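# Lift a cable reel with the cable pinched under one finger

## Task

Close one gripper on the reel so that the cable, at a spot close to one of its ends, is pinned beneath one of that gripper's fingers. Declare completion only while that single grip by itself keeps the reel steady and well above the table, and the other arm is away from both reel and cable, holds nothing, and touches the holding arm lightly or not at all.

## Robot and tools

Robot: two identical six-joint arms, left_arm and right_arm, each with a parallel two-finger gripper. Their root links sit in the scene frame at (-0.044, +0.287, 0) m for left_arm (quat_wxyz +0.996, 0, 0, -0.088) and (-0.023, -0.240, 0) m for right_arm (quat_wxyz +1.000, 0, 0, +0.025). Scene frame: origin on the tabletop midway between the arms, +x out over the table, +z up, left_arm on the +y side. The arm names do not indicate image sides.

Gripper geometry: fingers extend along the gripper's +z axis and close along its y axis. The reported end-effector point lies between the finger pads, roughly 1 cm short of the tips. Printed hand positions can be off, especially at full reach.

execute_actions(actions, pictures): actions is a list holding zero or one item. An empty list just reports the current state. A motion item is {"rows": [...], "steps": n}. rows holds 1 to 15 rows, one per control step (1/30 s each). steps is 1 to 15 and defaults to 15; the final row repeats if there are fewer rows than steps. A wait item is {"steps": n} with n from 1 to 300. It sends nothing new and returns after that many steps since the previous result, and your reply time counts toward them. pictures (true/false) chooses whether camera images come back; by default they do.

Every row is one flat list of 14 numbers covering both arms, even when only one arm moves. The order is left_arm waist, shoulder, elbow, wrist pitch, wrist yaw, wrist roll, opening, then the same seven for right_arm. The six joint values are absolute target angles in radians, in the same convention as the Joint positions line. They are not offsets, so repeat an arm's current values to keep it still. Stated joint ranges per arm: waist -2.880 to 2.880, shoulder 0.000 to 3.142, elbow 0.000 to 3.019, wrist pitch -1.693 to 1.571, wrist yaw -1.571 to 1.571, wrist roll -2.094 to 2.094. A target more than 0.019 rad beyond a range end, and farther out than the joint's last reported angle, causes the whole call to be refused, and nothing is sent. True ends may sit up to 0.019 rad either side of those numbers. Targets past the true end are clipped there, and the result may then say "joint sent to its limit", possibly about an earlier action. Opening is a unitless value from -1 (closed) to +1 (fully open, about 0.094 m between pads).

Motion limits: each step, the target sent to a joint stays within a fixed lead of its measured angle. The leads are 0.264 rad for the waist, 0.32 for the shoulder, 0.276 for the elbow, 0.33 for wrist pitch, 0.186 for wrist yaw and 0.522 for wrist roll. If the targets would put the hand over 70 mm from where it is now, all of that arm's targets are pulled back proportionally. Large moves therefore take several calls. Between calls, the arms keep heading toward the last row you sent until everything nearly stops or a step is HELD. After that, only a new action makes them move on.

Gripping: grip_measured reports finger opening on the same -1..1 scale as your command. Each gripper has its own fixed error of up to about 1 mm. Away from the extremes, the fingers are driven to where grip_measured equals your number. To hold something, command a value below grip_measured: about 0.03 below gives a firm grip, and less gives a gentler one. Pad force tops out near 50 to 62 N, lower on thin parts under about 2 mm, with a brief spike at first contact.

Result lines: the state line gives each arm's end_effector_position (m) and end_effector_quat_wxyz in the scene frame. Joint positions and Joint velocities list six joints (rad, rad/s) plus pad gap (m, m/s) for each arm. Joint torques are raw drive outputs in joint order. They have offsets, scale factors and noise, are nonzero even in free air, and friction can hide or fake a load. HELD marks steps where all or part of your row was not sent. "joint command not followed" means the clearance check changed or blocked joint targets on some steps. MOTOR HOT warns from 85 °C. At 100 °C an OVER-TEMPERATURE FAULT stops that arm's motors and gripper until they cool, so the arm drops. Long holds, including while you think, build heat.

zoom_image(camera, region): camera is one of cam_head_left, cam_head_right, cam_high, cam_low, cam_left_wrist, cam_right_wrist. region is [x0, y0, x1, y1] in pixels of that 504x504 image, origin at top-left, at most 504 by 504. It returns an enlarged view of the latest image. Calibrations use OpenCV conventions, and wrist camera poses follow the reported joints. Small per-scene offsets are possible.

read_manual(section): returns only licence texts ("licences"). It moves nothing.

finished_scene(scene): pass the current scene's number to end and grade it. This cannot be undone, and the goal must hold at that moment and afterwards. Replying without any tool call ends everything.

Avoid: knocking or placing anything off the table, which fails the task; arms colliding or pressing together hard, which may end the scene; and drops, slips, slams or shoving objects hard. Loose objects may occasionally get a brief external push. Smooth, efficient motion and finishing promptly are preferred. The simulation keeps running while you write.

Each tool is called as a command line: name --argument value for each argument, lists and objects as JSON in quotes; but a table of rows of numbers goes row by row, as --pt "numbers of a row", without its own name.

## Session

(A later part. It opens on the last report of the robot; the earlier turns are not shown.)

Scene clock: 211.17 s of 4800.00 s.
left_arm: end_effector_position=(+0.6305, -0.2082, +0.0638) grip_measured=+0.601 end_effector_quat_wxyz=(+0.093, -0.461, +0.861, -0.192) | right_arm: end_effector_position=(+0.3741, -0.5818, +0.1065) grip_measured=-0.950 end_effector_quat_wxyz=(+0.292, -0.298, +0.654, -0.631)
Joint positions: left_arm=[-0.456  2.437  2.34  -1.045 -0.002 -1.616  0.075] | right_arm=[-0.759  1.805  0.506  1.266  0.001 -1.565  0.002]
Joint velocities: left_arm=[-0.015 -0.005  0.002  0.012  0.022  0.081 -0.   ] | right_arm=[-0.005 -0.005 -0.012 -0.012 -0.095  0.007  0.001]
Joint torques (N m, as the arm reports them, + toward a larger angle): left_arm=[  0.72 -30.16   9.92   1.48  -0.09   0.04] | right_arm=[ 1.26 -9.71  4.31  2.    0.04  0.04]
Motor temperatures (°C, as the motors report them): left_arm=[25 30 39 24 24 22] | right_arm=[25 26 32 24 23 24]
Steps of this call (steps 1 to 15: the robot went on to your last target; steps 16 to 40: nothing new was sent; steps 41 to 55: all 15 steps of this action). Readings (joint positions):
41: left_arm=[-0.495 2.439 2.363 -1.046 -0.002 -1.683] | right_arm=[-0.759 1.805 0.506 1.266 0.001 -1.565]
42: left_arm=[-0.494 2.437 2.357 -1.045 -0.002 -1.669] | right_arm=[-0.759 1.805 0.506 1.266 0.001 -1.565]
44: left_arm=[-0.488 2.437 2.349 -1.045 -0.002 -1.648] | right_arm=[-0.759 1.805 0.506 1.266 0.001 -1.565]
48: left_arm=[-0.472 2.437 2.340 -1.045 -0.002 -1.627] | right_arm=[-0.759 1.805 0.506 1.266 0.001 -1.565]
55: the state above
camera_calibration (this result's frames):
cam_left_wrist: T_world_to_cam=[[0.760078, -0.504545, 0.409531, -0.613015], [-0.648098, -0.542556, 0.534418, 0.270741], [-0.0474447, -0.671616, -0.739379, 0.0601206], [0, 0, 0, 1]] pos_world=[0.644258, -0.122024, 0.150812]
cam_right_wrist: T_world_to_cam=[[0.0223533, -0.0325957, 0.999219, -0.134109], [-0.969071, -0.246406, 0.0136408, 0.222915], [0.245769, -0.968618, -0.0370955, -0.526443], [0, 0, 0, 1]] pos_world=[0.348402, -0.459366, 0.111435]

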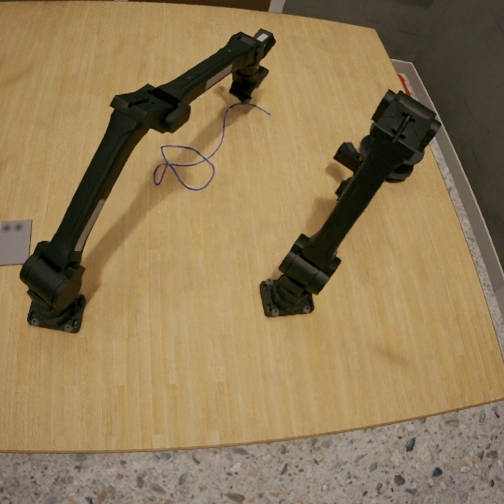

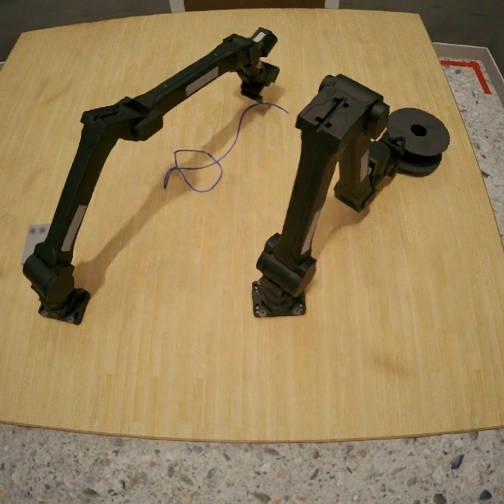

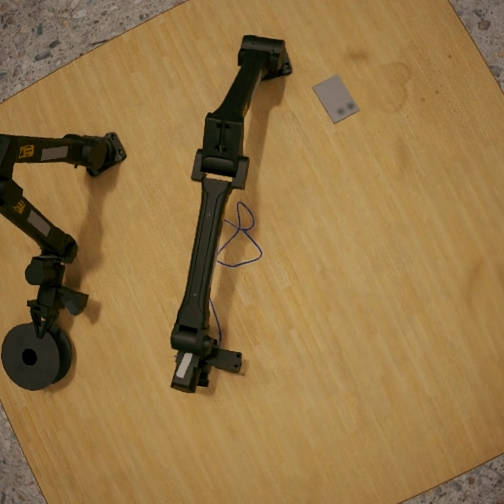

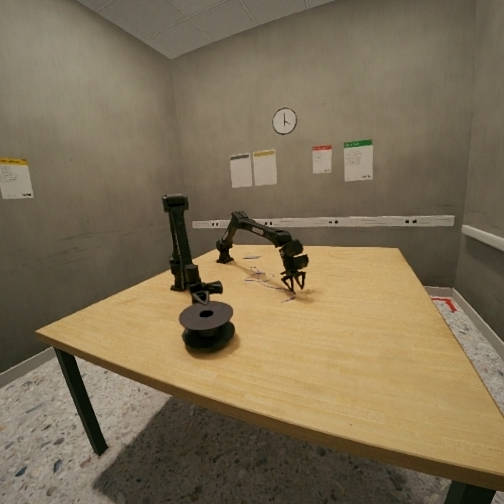

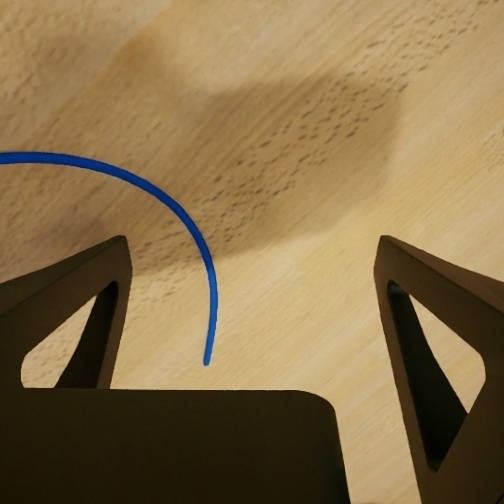

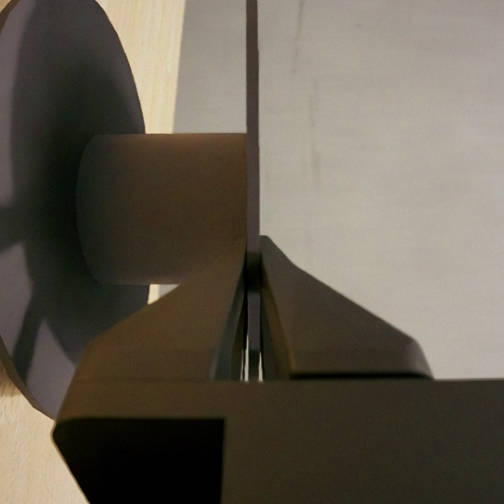

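execute_actions --actions '[{"rows":[[-0.44,2.455,2.28,-1.015,0,-1.6,0.6,-0.75,1.78,0.52,1.28,0,-1.57,-1]],"steps":15}]'

Scene clock: 213.47 s of 4800.00 s.
left_arm: end_effector_position=(+0.6237, -0.1997, +0.0419) grip_measured=+0.601 end_effector_quat_wxyz=(+0.086, -0.463, +0.865, -0.176) | right_arm: end_effector_position=(+0.3741, -0.5818, +0.1065) grip_measured=-0.950 end_effector_quat_wxyz=(+0.292, -0.298, +0.654, -0.631)
Joint positions: left_arm=[-0.453  2.435  2.289 -1.03  -0.001 -1.612  0.075] | right_arm=[-0.759  1.805  0.506  1.266  0.001 -1.565  0.002]
Joint velocities: left_arm=[-0.015 -0.015 -0.007 -0.017 -0.007 -0.007 -0.001] | right_arm=[-0.015 -0.015 -0.012  0.002  0.022  0.037 -0.001]
Joint torques (N m, as the arm reports them, + toward a larger angle): left_arm=[  2.14 -28.45   9.97   1.37  -0.14   0.05] | right_arm=[ 1.47 -9.71  4.19  1.95  0.   -0.02]
Motor temperatures (°C, as the motors report them): left_arm=[25 30 38 24 24 22] | right_arm=[25 26 32 24 23 24]
Steps of this call (steps 1 to 15: the robot went on to your last target; steps 16 to 54: nothing new was sent; steps 55 to 69: all 15 steps of this action). Readings (joint positions):
55: left_arm=[-0.456 2.436 2.331 -1.039 -0.002 -1.612] | right_arm=[-0.759 1.805 0.506 1.266 0.001 -1.565]
56: left_arm=[-0.456 2.432 2.321 -1.034 -0.002 -1.612] | right_arm=[-0.759 1.805 0.506 1.266 0.001 -1.565]
58: left_arm=[-0.456 2.432 2.305 -1.031 -0.002 -1.612] | right_arm=[-0.759 1.805 0.506 1.266 0.001 -1.565]
62: left_arm=[-0.454 2.435 2.289 -1.031 -0.001 -1.612] | right_arm=[-0.759 1.805 0.506 1.266 0.001 -1.565]
69: the state above
camera_calibration (this result's frames):
cam_left_wrist: T_world_to_cam=[[0.770845, -0.513235, 0.377343, -0.601684], [-0.633361, -0.55406, 0.540252, 0.270858], [-0.0682055, -0.655445, -0.752157, 0.0660054], [0, 0, 0, 1]] pos_world=[0.639858, -0.115471, 0.130356]
cam_right_wrist: T_world_to_cam=[[0.0223533, -0.0325957, 0.999219, -0.134109], [-0.969071, -0.246406, 0.0136408, 0.222915], [0.245769, -0.968618, -0.0370955, -0.526443], [0, 0, 0, 1]] pos_world=[0.348402, -0.459366, 0.111435]

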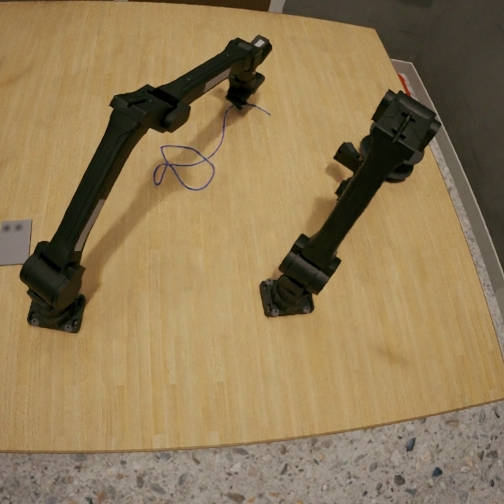

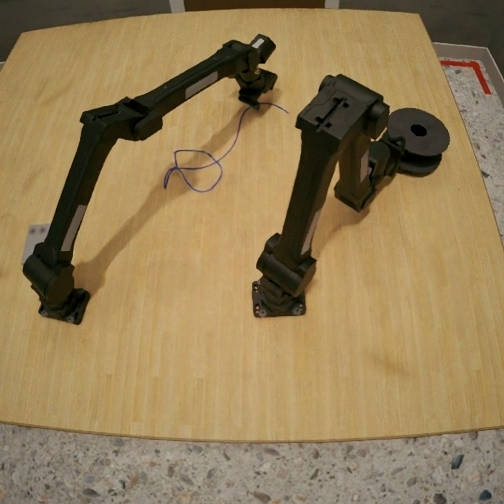

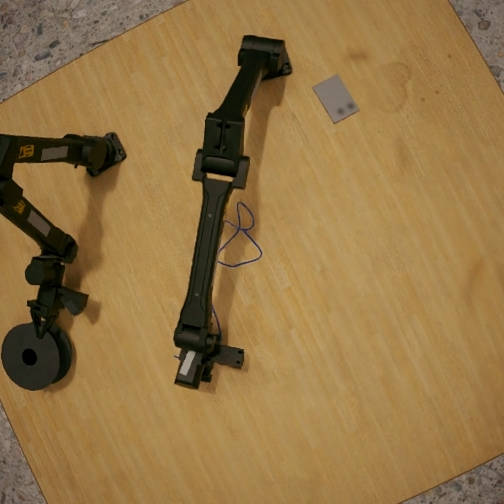

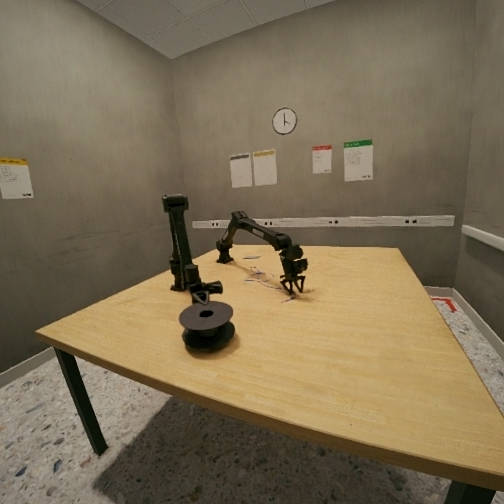

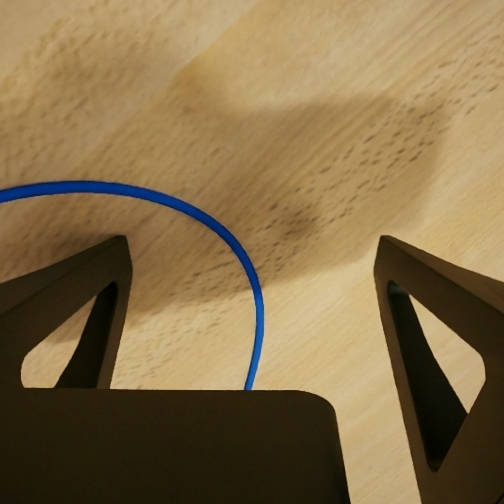

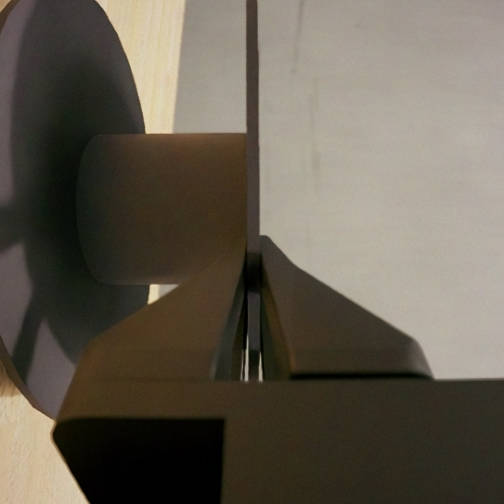

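execute_actions --actions '[{"rows":[[-0.45,2.49,2.27,-0.99,0,-1.6,0.1,-0.75,1.78,0.52,1.28,0,-1.57,-1]],"steps":15}]'

Scene clock: 214.80 s of 4800.00 s.
left_arm: end_effector_position=(+0.6278, -0.2027, +0.0368) grip_measured=+0.101 end_effector_quat_wxyz=(+0.090, -0.462, +0.863, -0.184) | right_arm: end_effector_position=(+0.3741, -0.5818, +0.1065) grip_measured=-0.950 end_effector_quat_wxyz=(+0.292, -0.298, +0.654, -0.631)
Joint positions: left_arm=[-0.453  2.444  2.288 -1.003 -0.001 -1.612  0.052] | right_arm=[-0.759  1.805  0.506  1.266  0.001 -1.565  0.002]
Joint velocities: left_arm=[-0.005 -0.005 -0.007  0.007 -0.066 -0.022 -0.001] | right_arm=[-0.015  0.005 -0.002 -0.002  0.007 -0.037 -0.   ]
Joint torques (N m, as the arm reports them, + toward a larger angle): left_arm=[  0.96 -25.98   9.18   1.32  -0.11   0.07] | right_arm=[  1.02 -10.49   4.1    2.07   0.01  -0.03]
Motor temperatures (°C, as the motors report them): left_arm=[25 31 38 24 24 22] | right_arm=[25 26 32 24 23 24]
Steps of this call (steps 1 to 15: the robot went on to your last target; steps 16 to 25: nothing new was sent; steps 26 to 40: all 15 steps of this action). Readings (joint positions):
26: left_arm=[-0.453 2.436 2.288 -1.025 -0.001 -1.612] | right_arm=[-0.759 1.805 0.506 1.266 0.001 -1.565]
27: left_arm=[-0.453 2.437 2.288 -1.017 -0.001 -1.612] | right_arm=[-0.759 1.805 0.506 1.266 0.001 -1.565]
29: left_arm=[-0.453 2.442 2.288 -1.009 -0.001 -1.612] | right_arm=[-0.759 1.805 0.506 1.266 0.001 -1.565]
33: left_arm=[-0.453 2.444 2.288 -1.004 -0.001 -1.612] | right_arm=[-0.759 1.805 0.506 1.266 0.001 -1.565]
40: the state above
camera_calibration (this result's frames):
cam_left_wrist: T_world_to_cam=[[0.765286, -0.509657, 0.393175, -0.600807], [-0.641075, -0.548459, 0.536858, 0.280683], [-0.0579732, -0.662904, -0.746456, 0.0523132], [0, 0, 0, 1]] pos_world=[0.64276, -0.117584, 0.124585]
cam_right_wrist: T_world_to_cam=[[0.0223533, -0.0325957, 0.999219, -0.134109], [-0.969071, -0.246406, 0.0136408, 0.222915], [0.245769, -0.968618, -0.0370955, -0.526443], [0, 0, 0, 1]] pos_world=[0.348402, -0.459366, 0.111435]

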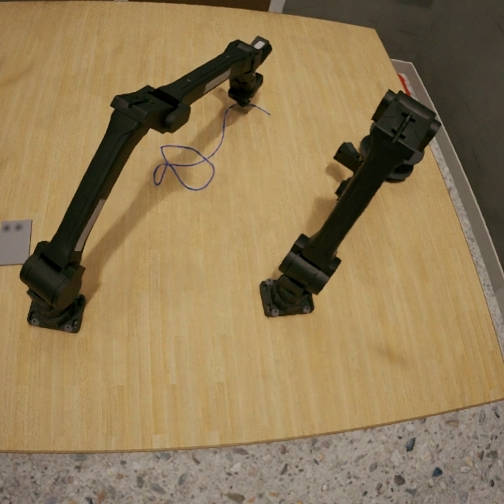

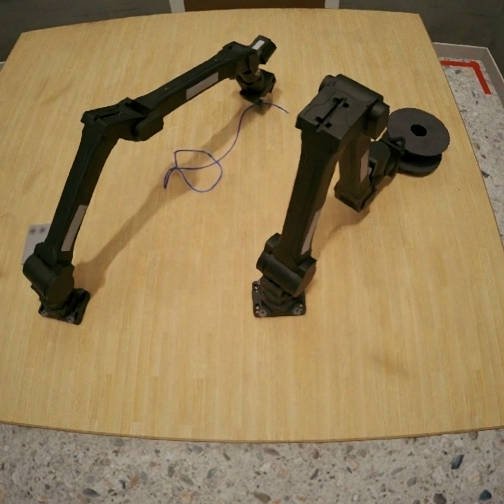

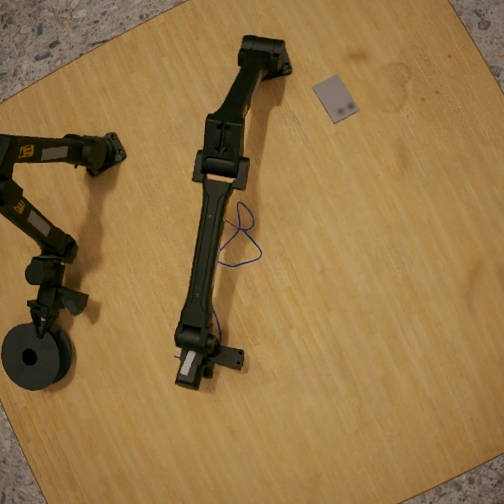

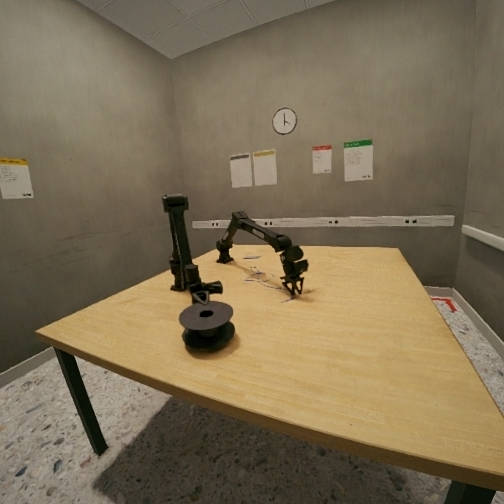

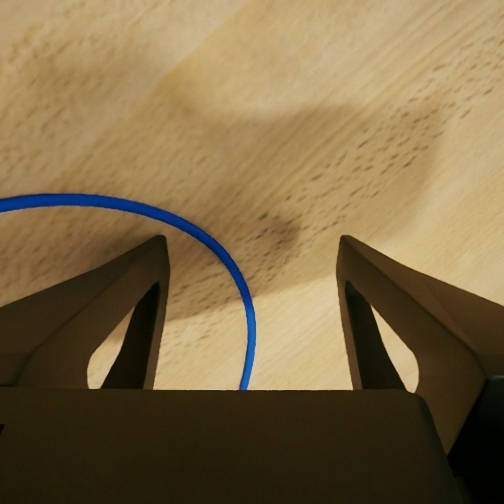

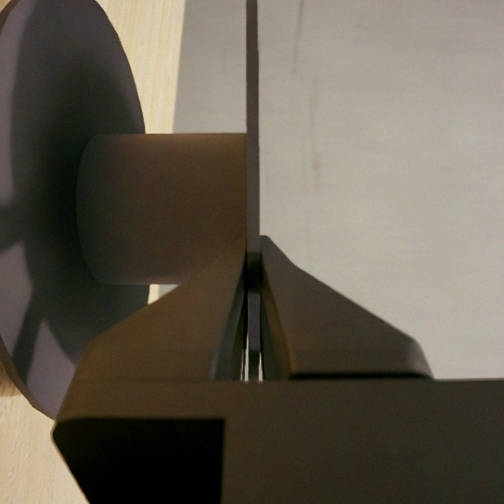

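execute_actions --actions '[{"rows":[[-0.455,2.52,2.27,-1.0,0,-1.6,0.0,-0.75,1.78,0.52,1.28,0,-1.57,-1]],"steps":15}]'

Scene clock: 215.90 s of 4800.00 s.
left_arm: end_effector_position=(+0.6276, -0.2026, +0.0346) grip_measured=+0.001 end_effector_quat_wxyz=(+0.089, -0.462, +0.863, -0.183) | right_arm: end_effector_position=(+0.3741, -0.5818, +0.1065) grip_measured=-0.950 end_effector_quat_wxyz=(+0.292, -0.298, +0.654, -0.631)
Joint positions: left_arm=[-0.453  2.447  2.288 -1.003 -0.001 -1.611  0.047] | right_arm=[-0.759  1.805  0.506  1.266  0.001 -1.565  0.002]
Joint velocities: left_arm=[ 0.005 -0.015  0.012  0.017  0.022  0.037 -0.001] | right_arm=[ 0.005 -0.005 -0.012 -0.007  0.007  0.037 -0.   ]
Joint torques (N m, as the arm reports them, + toward a larger angle): left_arm=[  0.53 -23.43   9.08   0.86  -0.15   0.04] | right_arm=[ 0.46 -9.8   4.31  1.92 -0.03 -0.03]
Motor temperatures (°C, as the motors report them): left_arm=[25 31 38 24 24 22] | right_arm=[25 26 32 24 23 24]
Steps of this call (steps 1 to 15: the robot went on to your last target; steps 16 to 18: nothing new was sent; steps 19 to 33: all 15 steps of this action). Readings (joint positions):
19: left_arm=[-0.453 2.446 2.288 -1.003 -0.001 -1.612] | right_arm=[-0.759 1.805 0.506 1.266 0.001 -1.565]
20: left_arm=[-0.453 2.447 2.288 -1.003 -0.001 -1.611] | right_arm=[-0.759 1.805 0.506 1.266 0.001 -1.565]
22: left_arm=[-0.453 2.447 2.288 -1.003 -0.001 -1.611] | right_arm=[-0.759 1.805 0.506 1.266 0.001 -1.565]
26: left_arm=[-0.453 2.447 2.288 -1.003 -0.001 -1.611] | right_arm=[-0.759 1.805 0.506 1.266 0.001 -1.565]
33: the state above
camera_calibration (this result's frames):
cam_left_wrist: T_world_to_cam=[[0.765919, -0.51059, 0.390726, -0.600226], [-0.640155, -0.549145, 0.537253, 0.281064], [-0.0597506, -0.661617, -0.747457, 0.0521977], [0, 0, 0, 1]] pos_world=[0.642767, -0.117589, 0.122537]
cam_right_wrist: T_world_to_cam=[[0.0223533, -0.0325957, 0.999219, -0.134109], [-0.969071, -0.246406, 0.0136408, 0.222915], [0.245769, -0.968618, -0.0370955, -0.526443], [0, 0, 0, 1]] pos_world=[0.348402, -0.459366, 0.111435]

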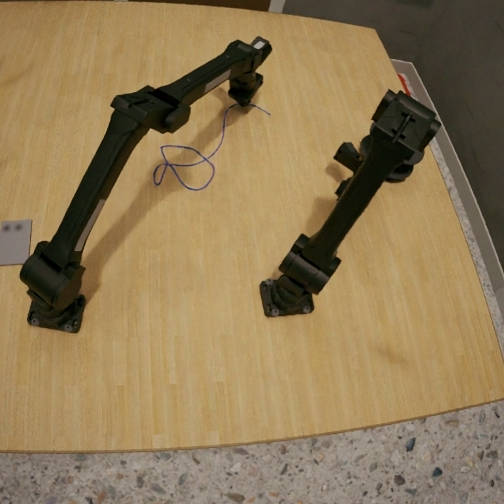

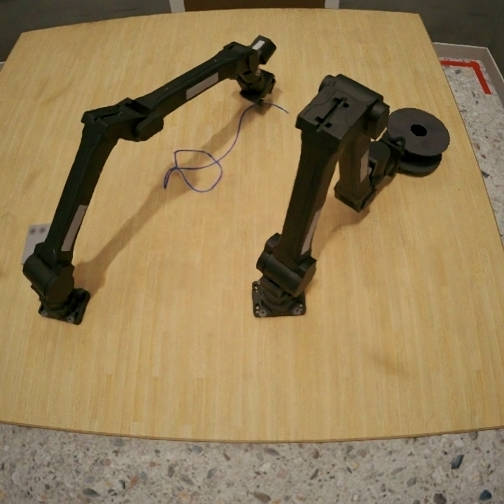

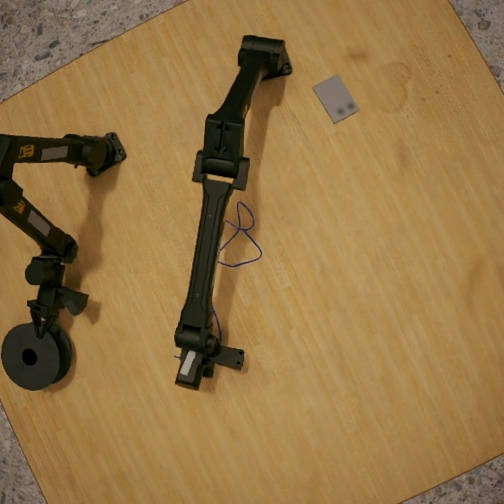

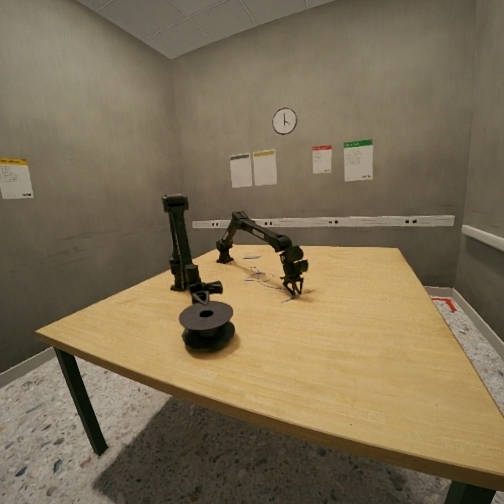

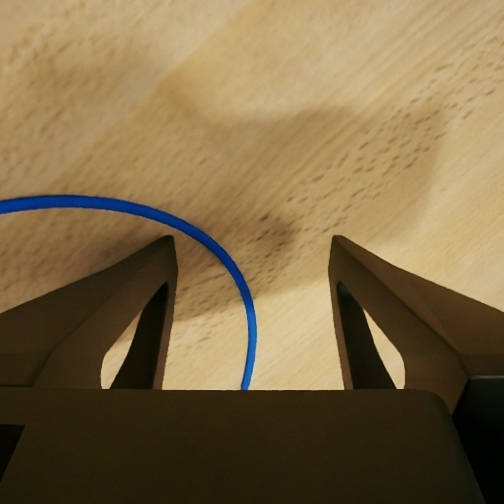

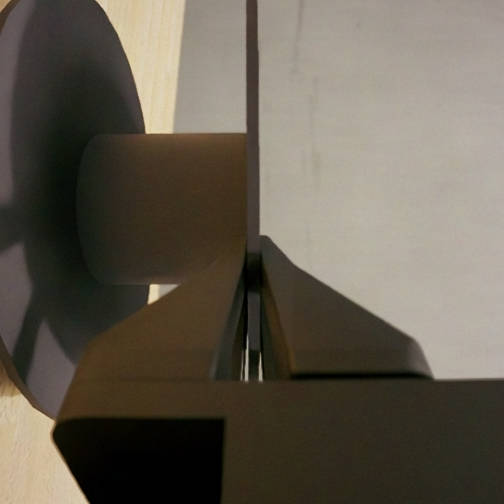

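execute_actions --actions '[{"rows":[[-0.455,2.48,2.27,-1.0,0,-1.6,-1,-0.75,1.78,0.52,1.28,0,-1.57,-1]],"steps":15}]'

Scene clock: 217.17 s of 4800.00 s.
left_arm: end_effector_position=(+0.6261, -0.2015, +0.0300) grip_measured=-0.986 end_effector_quat_wxyz=(+0.087, -0.462, +0.864, -0.179) | right_arm: end_effector_position=(+0.3741, -0.5818, +0.1065) grip_measured=-0.950 end_effector_quat_wxyz=(+0.292, -0.298, +0.654, -0.631)
Joint positions: left_arm=[-0.453  2.449  2.282 -1.003 -0.001 -1.611  0.001] | right_arm=[-0.759  1.805  0.506  1.266  0.001 -1.565  0.002]
Joint velocities: left_arm=[-0.005 -0.005  0.007 -0.012 -0.022  0.095 -0.001] | right_arm=[-0.005  0.005 -0.007 -0.007  0.125 -0.022 -0.   ]
Joint torques (N m, as the arm reports them, + toward a larger angle): left_arm=[  0.78 -27.13   9.57   0.97  -0.15   0.05] | right_arm=[  1.8  -10.14   4.34   2.01   0.     0.01]
Motor temperatures (°C, as the motors report them): left_arm=[25 31 37 24 24 22] | right_arm=[25 26 32 24 23 24]
Steps of this call (steps 1 to 15: the robot went on to your last target; steps 16 to 23: nothing new was sent; steps 24 to 38: all 15 steps of this action). Readings (joint positions):
24: left_arm=[-0.453 2.447 2.288 -1.003 -0.001 -1.611] | right_arm=[-0.759 1.805 0.506 1.266 0.001 -1.565]
25: left_arm=[-0.453 2.447 2.288 -1.003 -0.001 -1.611] | right_arm=[-0.759 1.805 0.506 1.266 0.001 -1.565]
27: left_arm=[-0.453 2.448 2.283 -1.003 -0.001 -1.611] | right_arm=[-0.759 1.805 0.506 1.266 0.001 -1.565]
31: left_arm=[-0.453 2.449 2.282 -1.003 -0.001 -1.611] | right_arm=[-0.759 1.805 0.506 1.266 0.001 -1.565]
38: the state above
camera_calibration (this result's frames):
cam_left_wrist: T_world_to_cam=[[0.768425, -0.512415, 0.383346, -0.598437], [-0.636671, -0.551683, 0.538791, 0.280411], [-0.0645997, -0.658086, -0.750167, 0.0532571], [0, 0, 0, 1]] pos_world=[0.641824, -0.116902, 0.118277]
cam_right_wrist: T_world_to_cam=[[0.0223533, -0.0325957, 0.999219, -0.134109], [-0.969071, -0.246406, 0.0136408, 0.222915], [0.245769, -0.968618, -0.0370955, -0.526443], [0, 0, 0, 1]] pos_world=[0.348402, -0.459366, 0.111435]

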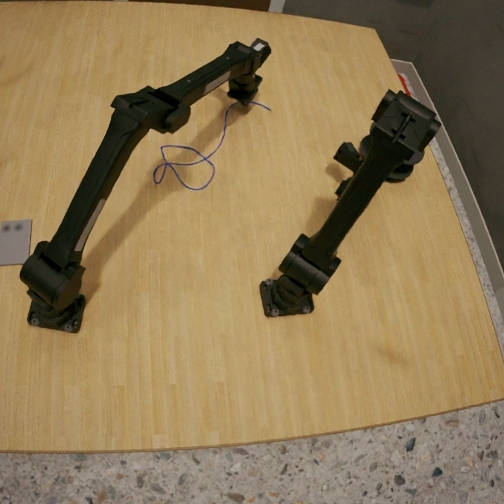

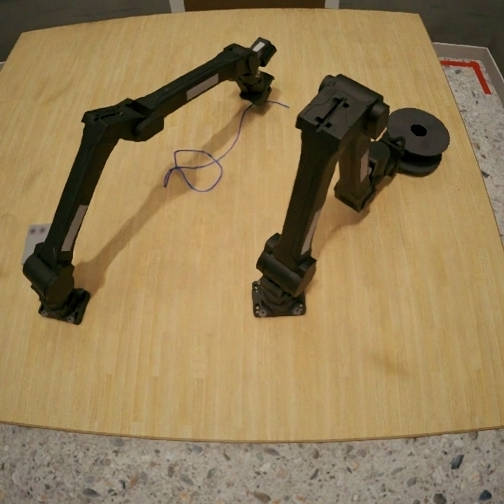

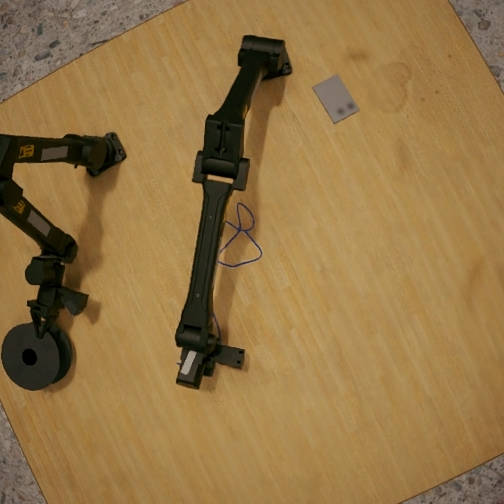

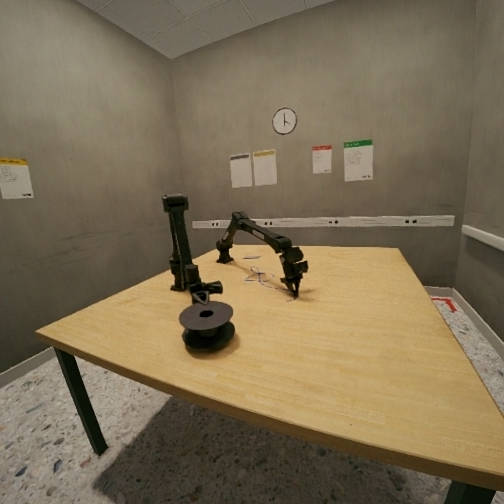

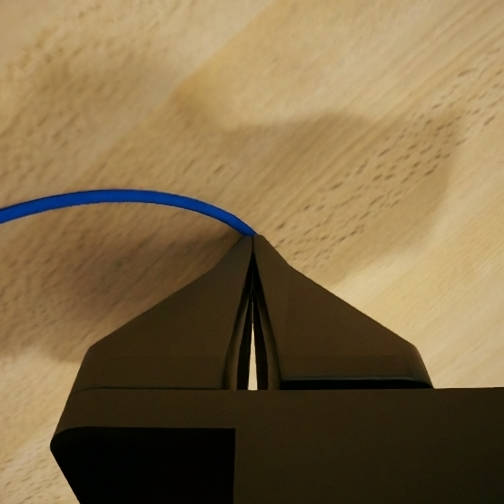

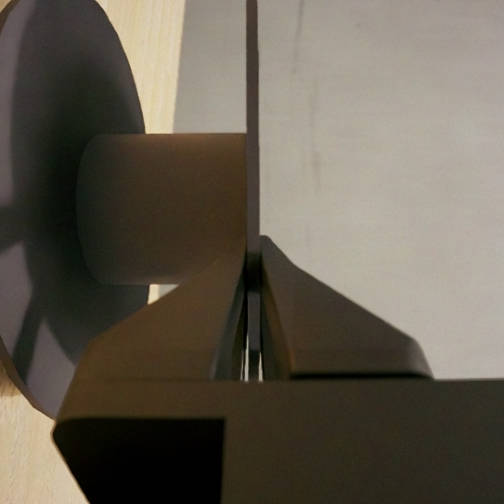

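execute_actions --actions '[{"rows":[[-0.455,2.38,2.27,-1.0,0,-1.6,-1,-0.75,1.78,0.52,1.28,0,-1.57,-1]],"steps":12}]'

Scene clock: 218.57 s of 4800.00 s.
left_arm: end_effector_position=(+0.6285, -0.2032, +0.0904) grip_measured=-0.986 end_effector_quat_wxyz=(+0.102, -0.458, +0.857, -0.210) | right_arm: end_effector_position=(+0.3741, -0.5818, +0.1065) grip_measured=-0.950 end_effector_quat_wxyz=(+0.292, -0.298, +0.654, -0.631)
Joint positions: left_arm=[-0.453  2.369  2.272 -1.003 -0.001 -1.611  0.001] | right_arm=[-0.759  1.805  0.506  1.266  0.001 -1.565  0.002]
Joint velocities: left_arm=[-0.005 -0.103  0.002 -0.022 -0.007 -0.051 -0.   ] | right_arm=[ 0.005  0.005 -0.002 -0.017 -0.007  0.051  0.001]
Joint torques (N m, as the arm reports them, + toward a larger angle): left_arm=[  0.83 -27.84  10.73   0.95  -0.12   0.03] | right_arm=[ 1.72 -9.98  4.22  2.06  0.01 -0.02]
Motor temperatures (°C, as the motors report them): left_arm=[25 31 37 24 24 22] | right_arm=[25 26 32 24 23 24]
Steps of this call (steps 1 to 15: the robot went on to your last target; steps 16 to 30: nothing new was sent; steps 31 to 42: all 12 steps of this action). Readings (joint positions):
31: left_arm=[-0.453 2.445 2.281 -1.003 -0.001 -1.611] | right_arm=[-0.759 1.805 0.506 1.266 0.001 -1.565]
32: left_arm=[-0.453 2.440 2.275 -1.003 -0.001 -1.611] | right_arm=[-0.759 1.805 0.506 1.266 0.001 -1.565]
34: left_arm=[-0.453 2.427 2.272 -1.003 -0.001 -1.611] | right_arm=[-0.759 1.805 0.506 1.266 0.001 -1.565]
38: left_arm=[-0.453 2.393 2.272 -1.003 -0.001 -1.611] | right_arm=[-0.759 1.805 0.506 1.266 0.001 -1.565]
42: the state above
camera_calibration (this result's frames):
cam_left_wrist: T_world_to_cam=[[0.744717, -0.495149, 0.447463, -0.611685], [-0.667, -0.529594, 0.524062, 0.273336], [-0.0225147, -0.688736, -0.724663, 0.0625576], [0, 0, 0, 1]] pos_world=[0.639256, -0.115032, 0.175795]
cam_right_wrist: T_world_to_cam=[[0.0223533, -0.0325957, 0.999219, -0.134109], [-0.969071, -0.246406, 0.0136408, 0.222915], [0.245769, -0.968618, -0.0370955, -0.526443], [0, 0, 0, 1]] pos_world=[0.348402, -0.459366, 0.111435]

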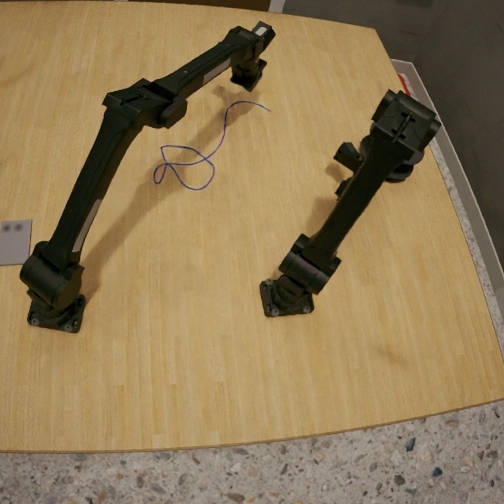

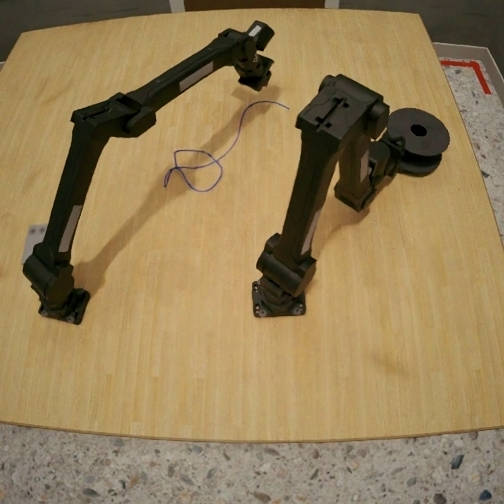

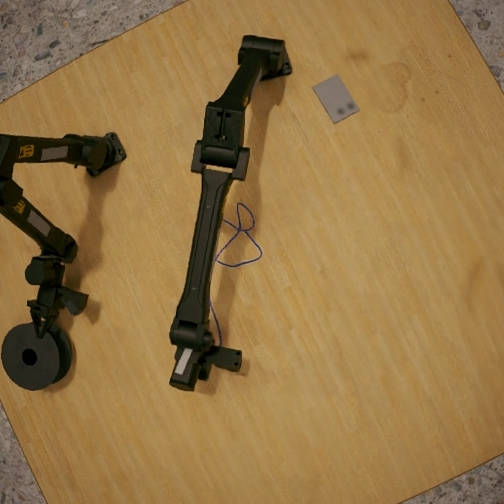

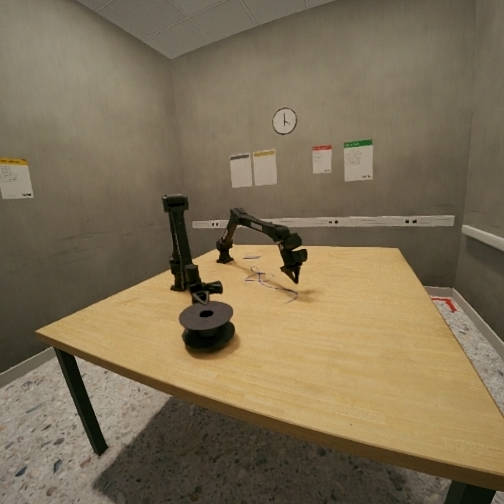

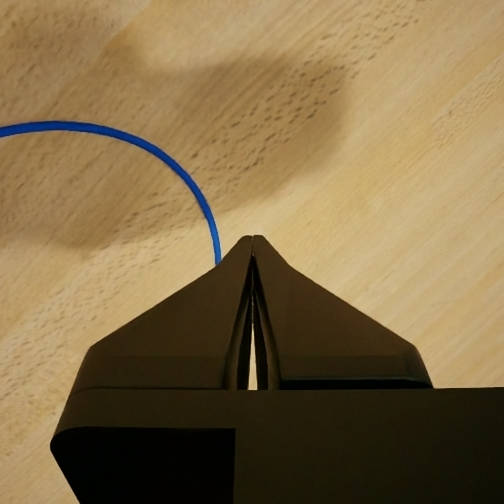

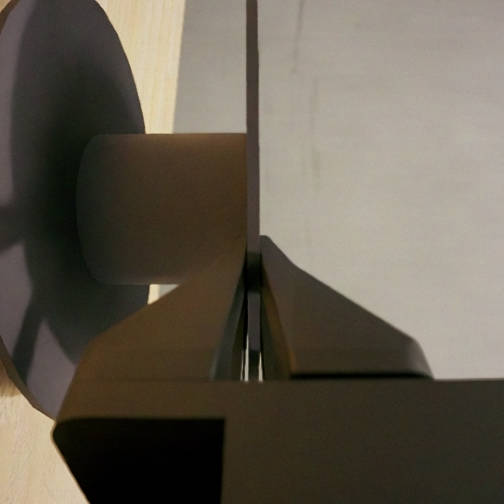

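execute_actions --actions '[{"rows":[[-0.404,2.22,2.03,-1.12,0,-0.32,0.2,-0.75,1.78,0.52,1.28,0,-1.57,-1]],"steps":15}]' --pictures false

execute_actions --actions '[{"rows":[[-0.404,2.25,2.02,-1.12,0,-0.32,0.2,-0.75,1.78,0.52,1.28,0,-1.57,-1]],"steps":12}]'

Scene clock: 221.50 s of 4800.00 s.
left_arm: end_effector_position=(+0.5809, -0.1217, +0.0837) grip_measured=+0.198 end_effector_quat_wxyz=(+0.119, +0.068, +0.988, -0.066) | right_arm: end_effector_position=(+0.3741, -0.5818, +0.1065) grip_measured=-0.950 end_effector_quat_wxyz=(+0.292, -0.298, +0.654, -0.631)
Joint positions: left_arm=[-0.402  2.22   2.035 -1.112 -0.001 -0.441  0.056] | right_arm=[-0.759  1.805  0.506  1.266  0.001 -1.565  0.002]
Joint velocities: left_arm=[-0.005 -0.005  0.022  0.002 -0.11   0.696 -0.   ] | right_arm=[-0.015 -0.015  0.012 -0.007 -0.066 -0.066 -0.001]
Joint torques (N m, as the arm reports them, + toward a larger angle): left_arm=[  0.67 -27.62  10.1    0.25  -0.06   0.01] | right_arm=[  1.09 -10.36   4.33   2.1   -0.02  -0.03]
Motor temperatures (°C, as the motors report them): left_arm=[25 32 37 24 24 22] | right_arm=[25 26 32 24 23 24]
Steps of this call (steps 1 to 15: the robot went on to your last target; steps 16 to 73: nothing new was sent; steps 74 to 88: all 15 steps of this action). Readings (joint positions):
74: left_arm=[-0.451 2.348 2.235 -1.007 -0.001 -1.535] | right_arm=[-0.759 1.805 0.506 1.266 0.001 -1.565]
75: left_arm=[-0.450 2.310 2.164 -1.033 -0.001 -1.441] | right_arm=[-0.759 1.805 0.506 1.266 0.001 -1.565]
77: left_arm=[-0.442 2.255 2.061 -1.090 -0.001 -1.244] | right_arm=[-0.759 1.805 0.506 1.266 0.001 -1.565]
81: left_arm=[-0.419 2.229 2.035 -1.112 -0.001 -0.848] | right_arm=[-0.759 1.805 0.506 1.266 0.001 -1.565]
88: the state above

Scene clock: 221.90 s of 4800.00 s.
left_arm: end_effector_position=(+0.5809, -0.1217, +0.0834) grip_measured=+0.198 end_effector_quat_wxyz=(+0.122, +0.118, +0.984, -0.060) | right_arm: end_effector_position=(+0.3741, -0.5818, +0.1065) grip_measured=-0.950 end_effector_quat_wxyz=(+0.292, -0.298, +0.654, -0.631)
Joint positions: left_arm=[-0.402  2.221  2.035 -1.112 -0.001 -0.34   0.056] | right_arm=[-0.759  1.805  0.506  1.266  0.001 -1.565  0.002]
Joint velocities: left_arm=[-0.005 -0.015  0.007 -0.002  0.007  0.022 -0.   ] | right_arm=[-0.005  0.005 -0.002 -0.002 -0.081 -0.037 -0.001]
Joint torques (N m, as the arm reports them, + toward a larger angle): left_arm=[  0.61 -24.77   9.18   0.15  -0.06   0.03] | right_arm=[  1.13 -10.07   4.38   2.06   0.01  -0.02]
Motor temperatures (°C, as the motors report them): left_arm=[25 32 37 24 24 22] | right_arm=[25 26 32 24 23 24]
Steps of this call (steps 1 to 12: all 12 steps of this action). Readings (joint positions):
1: left_arm=[-0.402 2.220 2.035 -1.112 -0.001 -0.419] | right_arm=[-0.759 1.805 0.506 1.266 0.001 -1.565]
2: left_arm=[-0.402 2.221 2.035 -1.112 -0.001 -0.401] | right_arm=[-0.759 1.805 0.506 1.266 0.001 -1.565]
4: left_arm=[-0.402 2.221 2.035 -1.112 -0.001 -0.376] | right_arm=[-0.759 1.805 0.506 1.266 0.001 -1.565]
8: left_arm=[-0.402 2.221 2.035 -1.112 -0.001 -0.350] | right_arm=[-0.759 1.805 0.506 1.266 0.001 -1.565]
12: the state above
camera_calibration (this result's frames):
cam_left_wrist: T_world_to_cam=[[-0.247203, -0.965569, 0.0810352, 0.0167397], [-0.903352, 0.259908, 0.341178, 0.537036], [-0.350493, 0.011137, -0.936499, 0.405948], [0, 0, 0, 1]] pos_world=[0.631552, -0.127937, 0.195588]
cam_right_wrist: T_world_to_cam=[[0.0223533, -0.0325957, 0.999219, -0.134109], [-0.969071, -0.246406, 0.0136408, 0.222915], [0.245769, -0.968618, -0.0370955, -0.526443], [0, 0, 0, 1]] pos_world=[0.348402, -0.459366, 0.111435]

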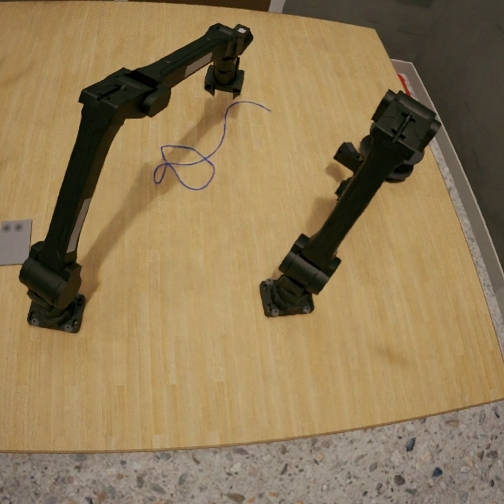

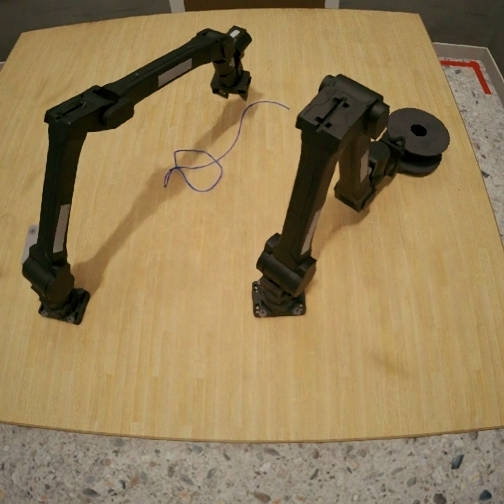

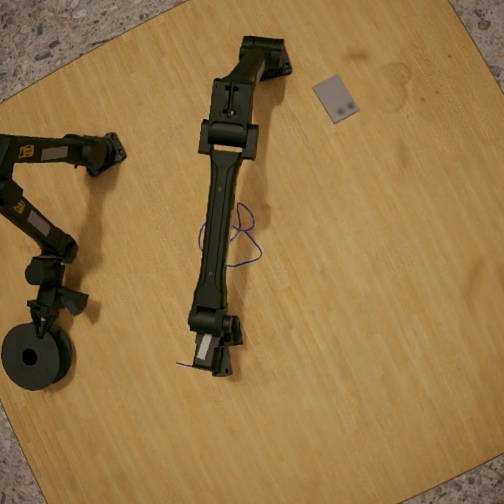

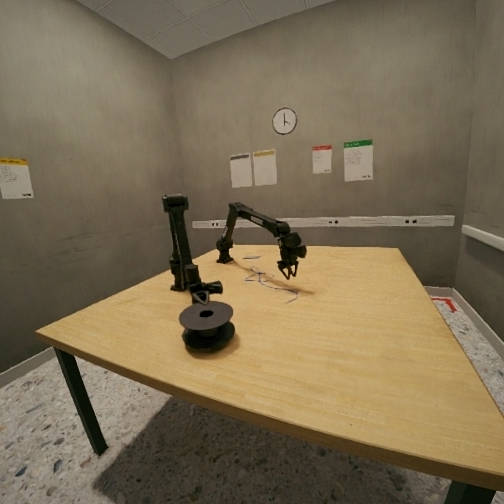

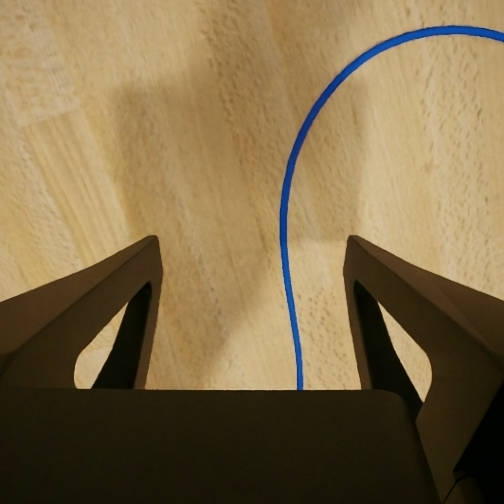

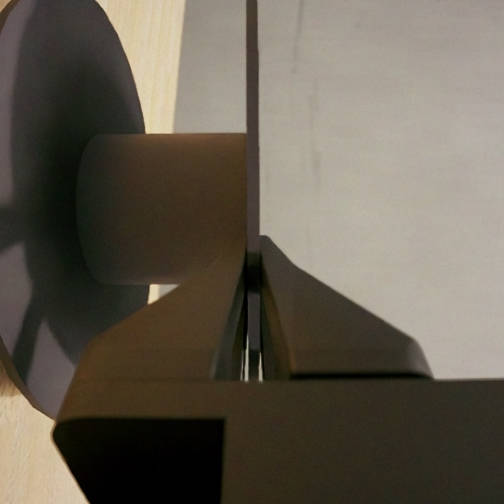

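execute_actions --actions '[{"rows":[[-0.42,2.32,2.02,-1.10,0,-0.32,0.2,-0.75,1.78,0.52,1.28,0,-1.57,-1]],"steps":15}]'

Scene clock: 223.03 s of 4800.00 s.
left_arm: end_effector_position=(+0.5720, -0.1246, +0.0286) grip_measured=+0.198 end_effector_quat_wxyz=(+0.090, +0.128, +0.987, -0.043) | right_arm: end_effector_position=(+0.3741, -0.5818, +0.1065) grip_measured=-0.950 end_effector_quat_wxyz=(+0.292, -0.298, +0.654, -0.631)
Joint positions: left_arm=[-0.412  2.294  2.03  -1.107 -0.003 -0.33   0.056] | right_arm=[-0.759  1.805  0.506  1.266  0.001 -1.565  0.002]
Joint velocities: left_arm=[-0.005  0.005 -0.012  0.017  0.037 -0.007 -0.001] | right_arm=[-0.015 -0.005 -0.002 -0.002 -0.037  0.007 -0.   ]
Joint torques (N m, as the arm reports them, + toward a larger angle): left_arm=[  0.23 -25.71   9.31   0.84   0.04   0.01] | right_arm=[ 0.83 -9.96  4.33  2.02 -0.07 -0.01]
Motor temperatures (°C, as the motors report them): left_arm=[25 32 36 24 24 22] | right_arm=[25 26 32 24 23 24]
Steps of this call (steps 1 to 15: the robot went on to your last target; steps 16 to 19: nothing new was sent; steps 20 to 34: all 15 steps of this action). Readings (joint positions):
20: left_arm=[-0.402 2.225 2.035 -1.112 -0.001 -0.332] | right_arm=[-0.759 1.805 0.506 1.266 0.001 -1.565]
21: left_arm=[-0.402 2.228 2.035 -1.109 -0.001 -0.332] | right_arm=[-0.759 1.805 0.506 1.266 0.001 -1.565]
23: left_arm=[-0.403 2.244 2.035 -1.109 -0.001 -0.332] | right_arm=[-0.759 1.805 0.506 1.266 0.001 -1.565]
27: left_arm=[-0.405 2.287 2.033 -1.109 -0.001 -0.332] | right_arm=[-0.759 1.805 0.506 1.266 0.001 -1.565]
34: the state above
camera_calibration (this result's frames):
cam_left_wrist: T_world_to_cam=[[-0.261687, -0.963655, 0.0537508, 0.0254694], [-0.876398, 0.260582, 0.404998, 0.531338], [-0.404285, 0.0588757, -0.912736, 0.387535], [0, 0, 0, 1]] pos_world=[0.629003, -0.13673, 0.137158]
cam_right_wrist: T_world_to_cam=[[0.0223533, -0.0325957, 0.999219, -0.134109], [-0.969071, -0.246406, 0.0136408, 0.222915], [0.245769, -0.968618, -0.0370955, -0.526443], [0, 0, 0, 1]] pos_world=[0.348402, -0.459366, 0.111435]

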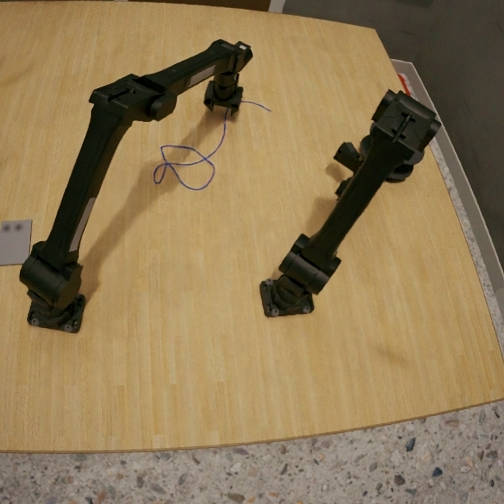

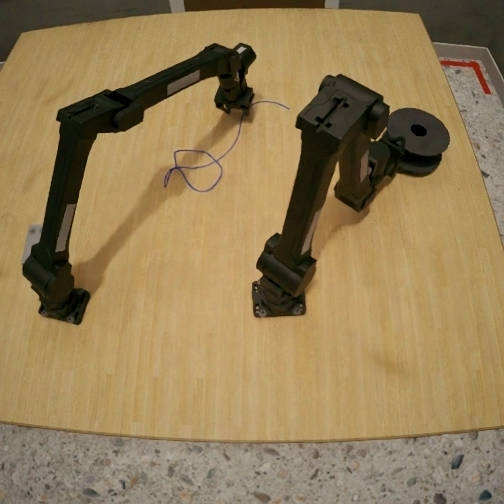

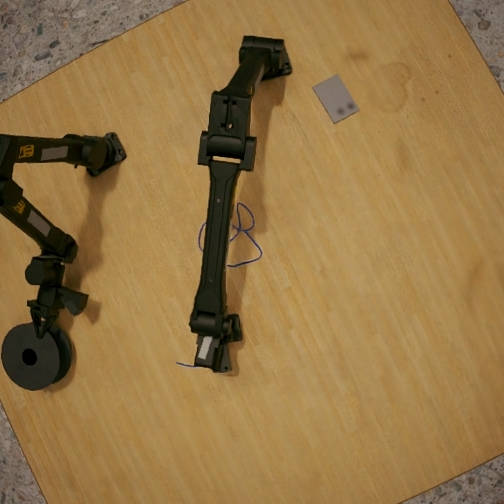

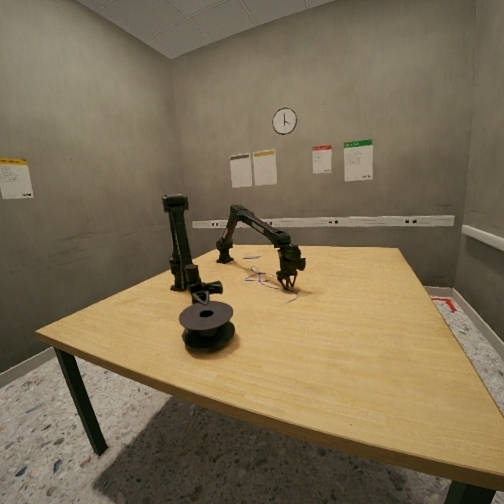

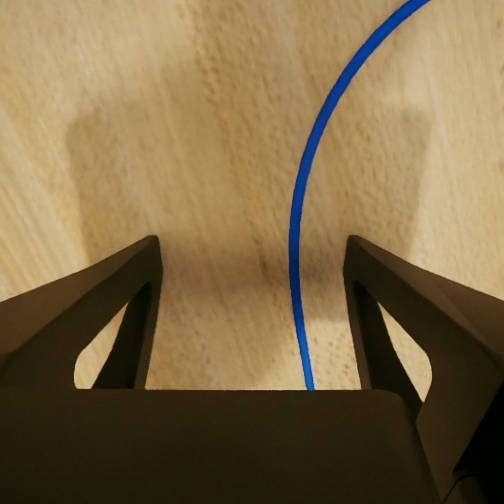

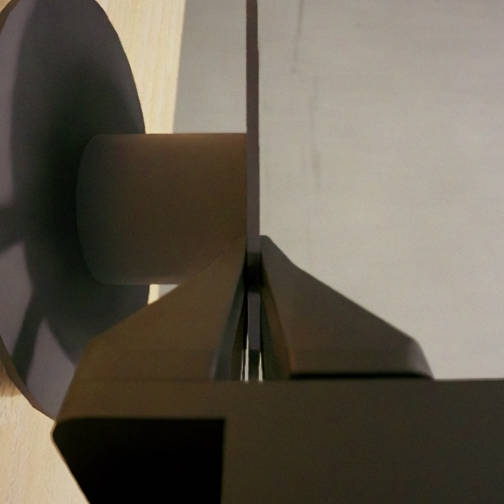

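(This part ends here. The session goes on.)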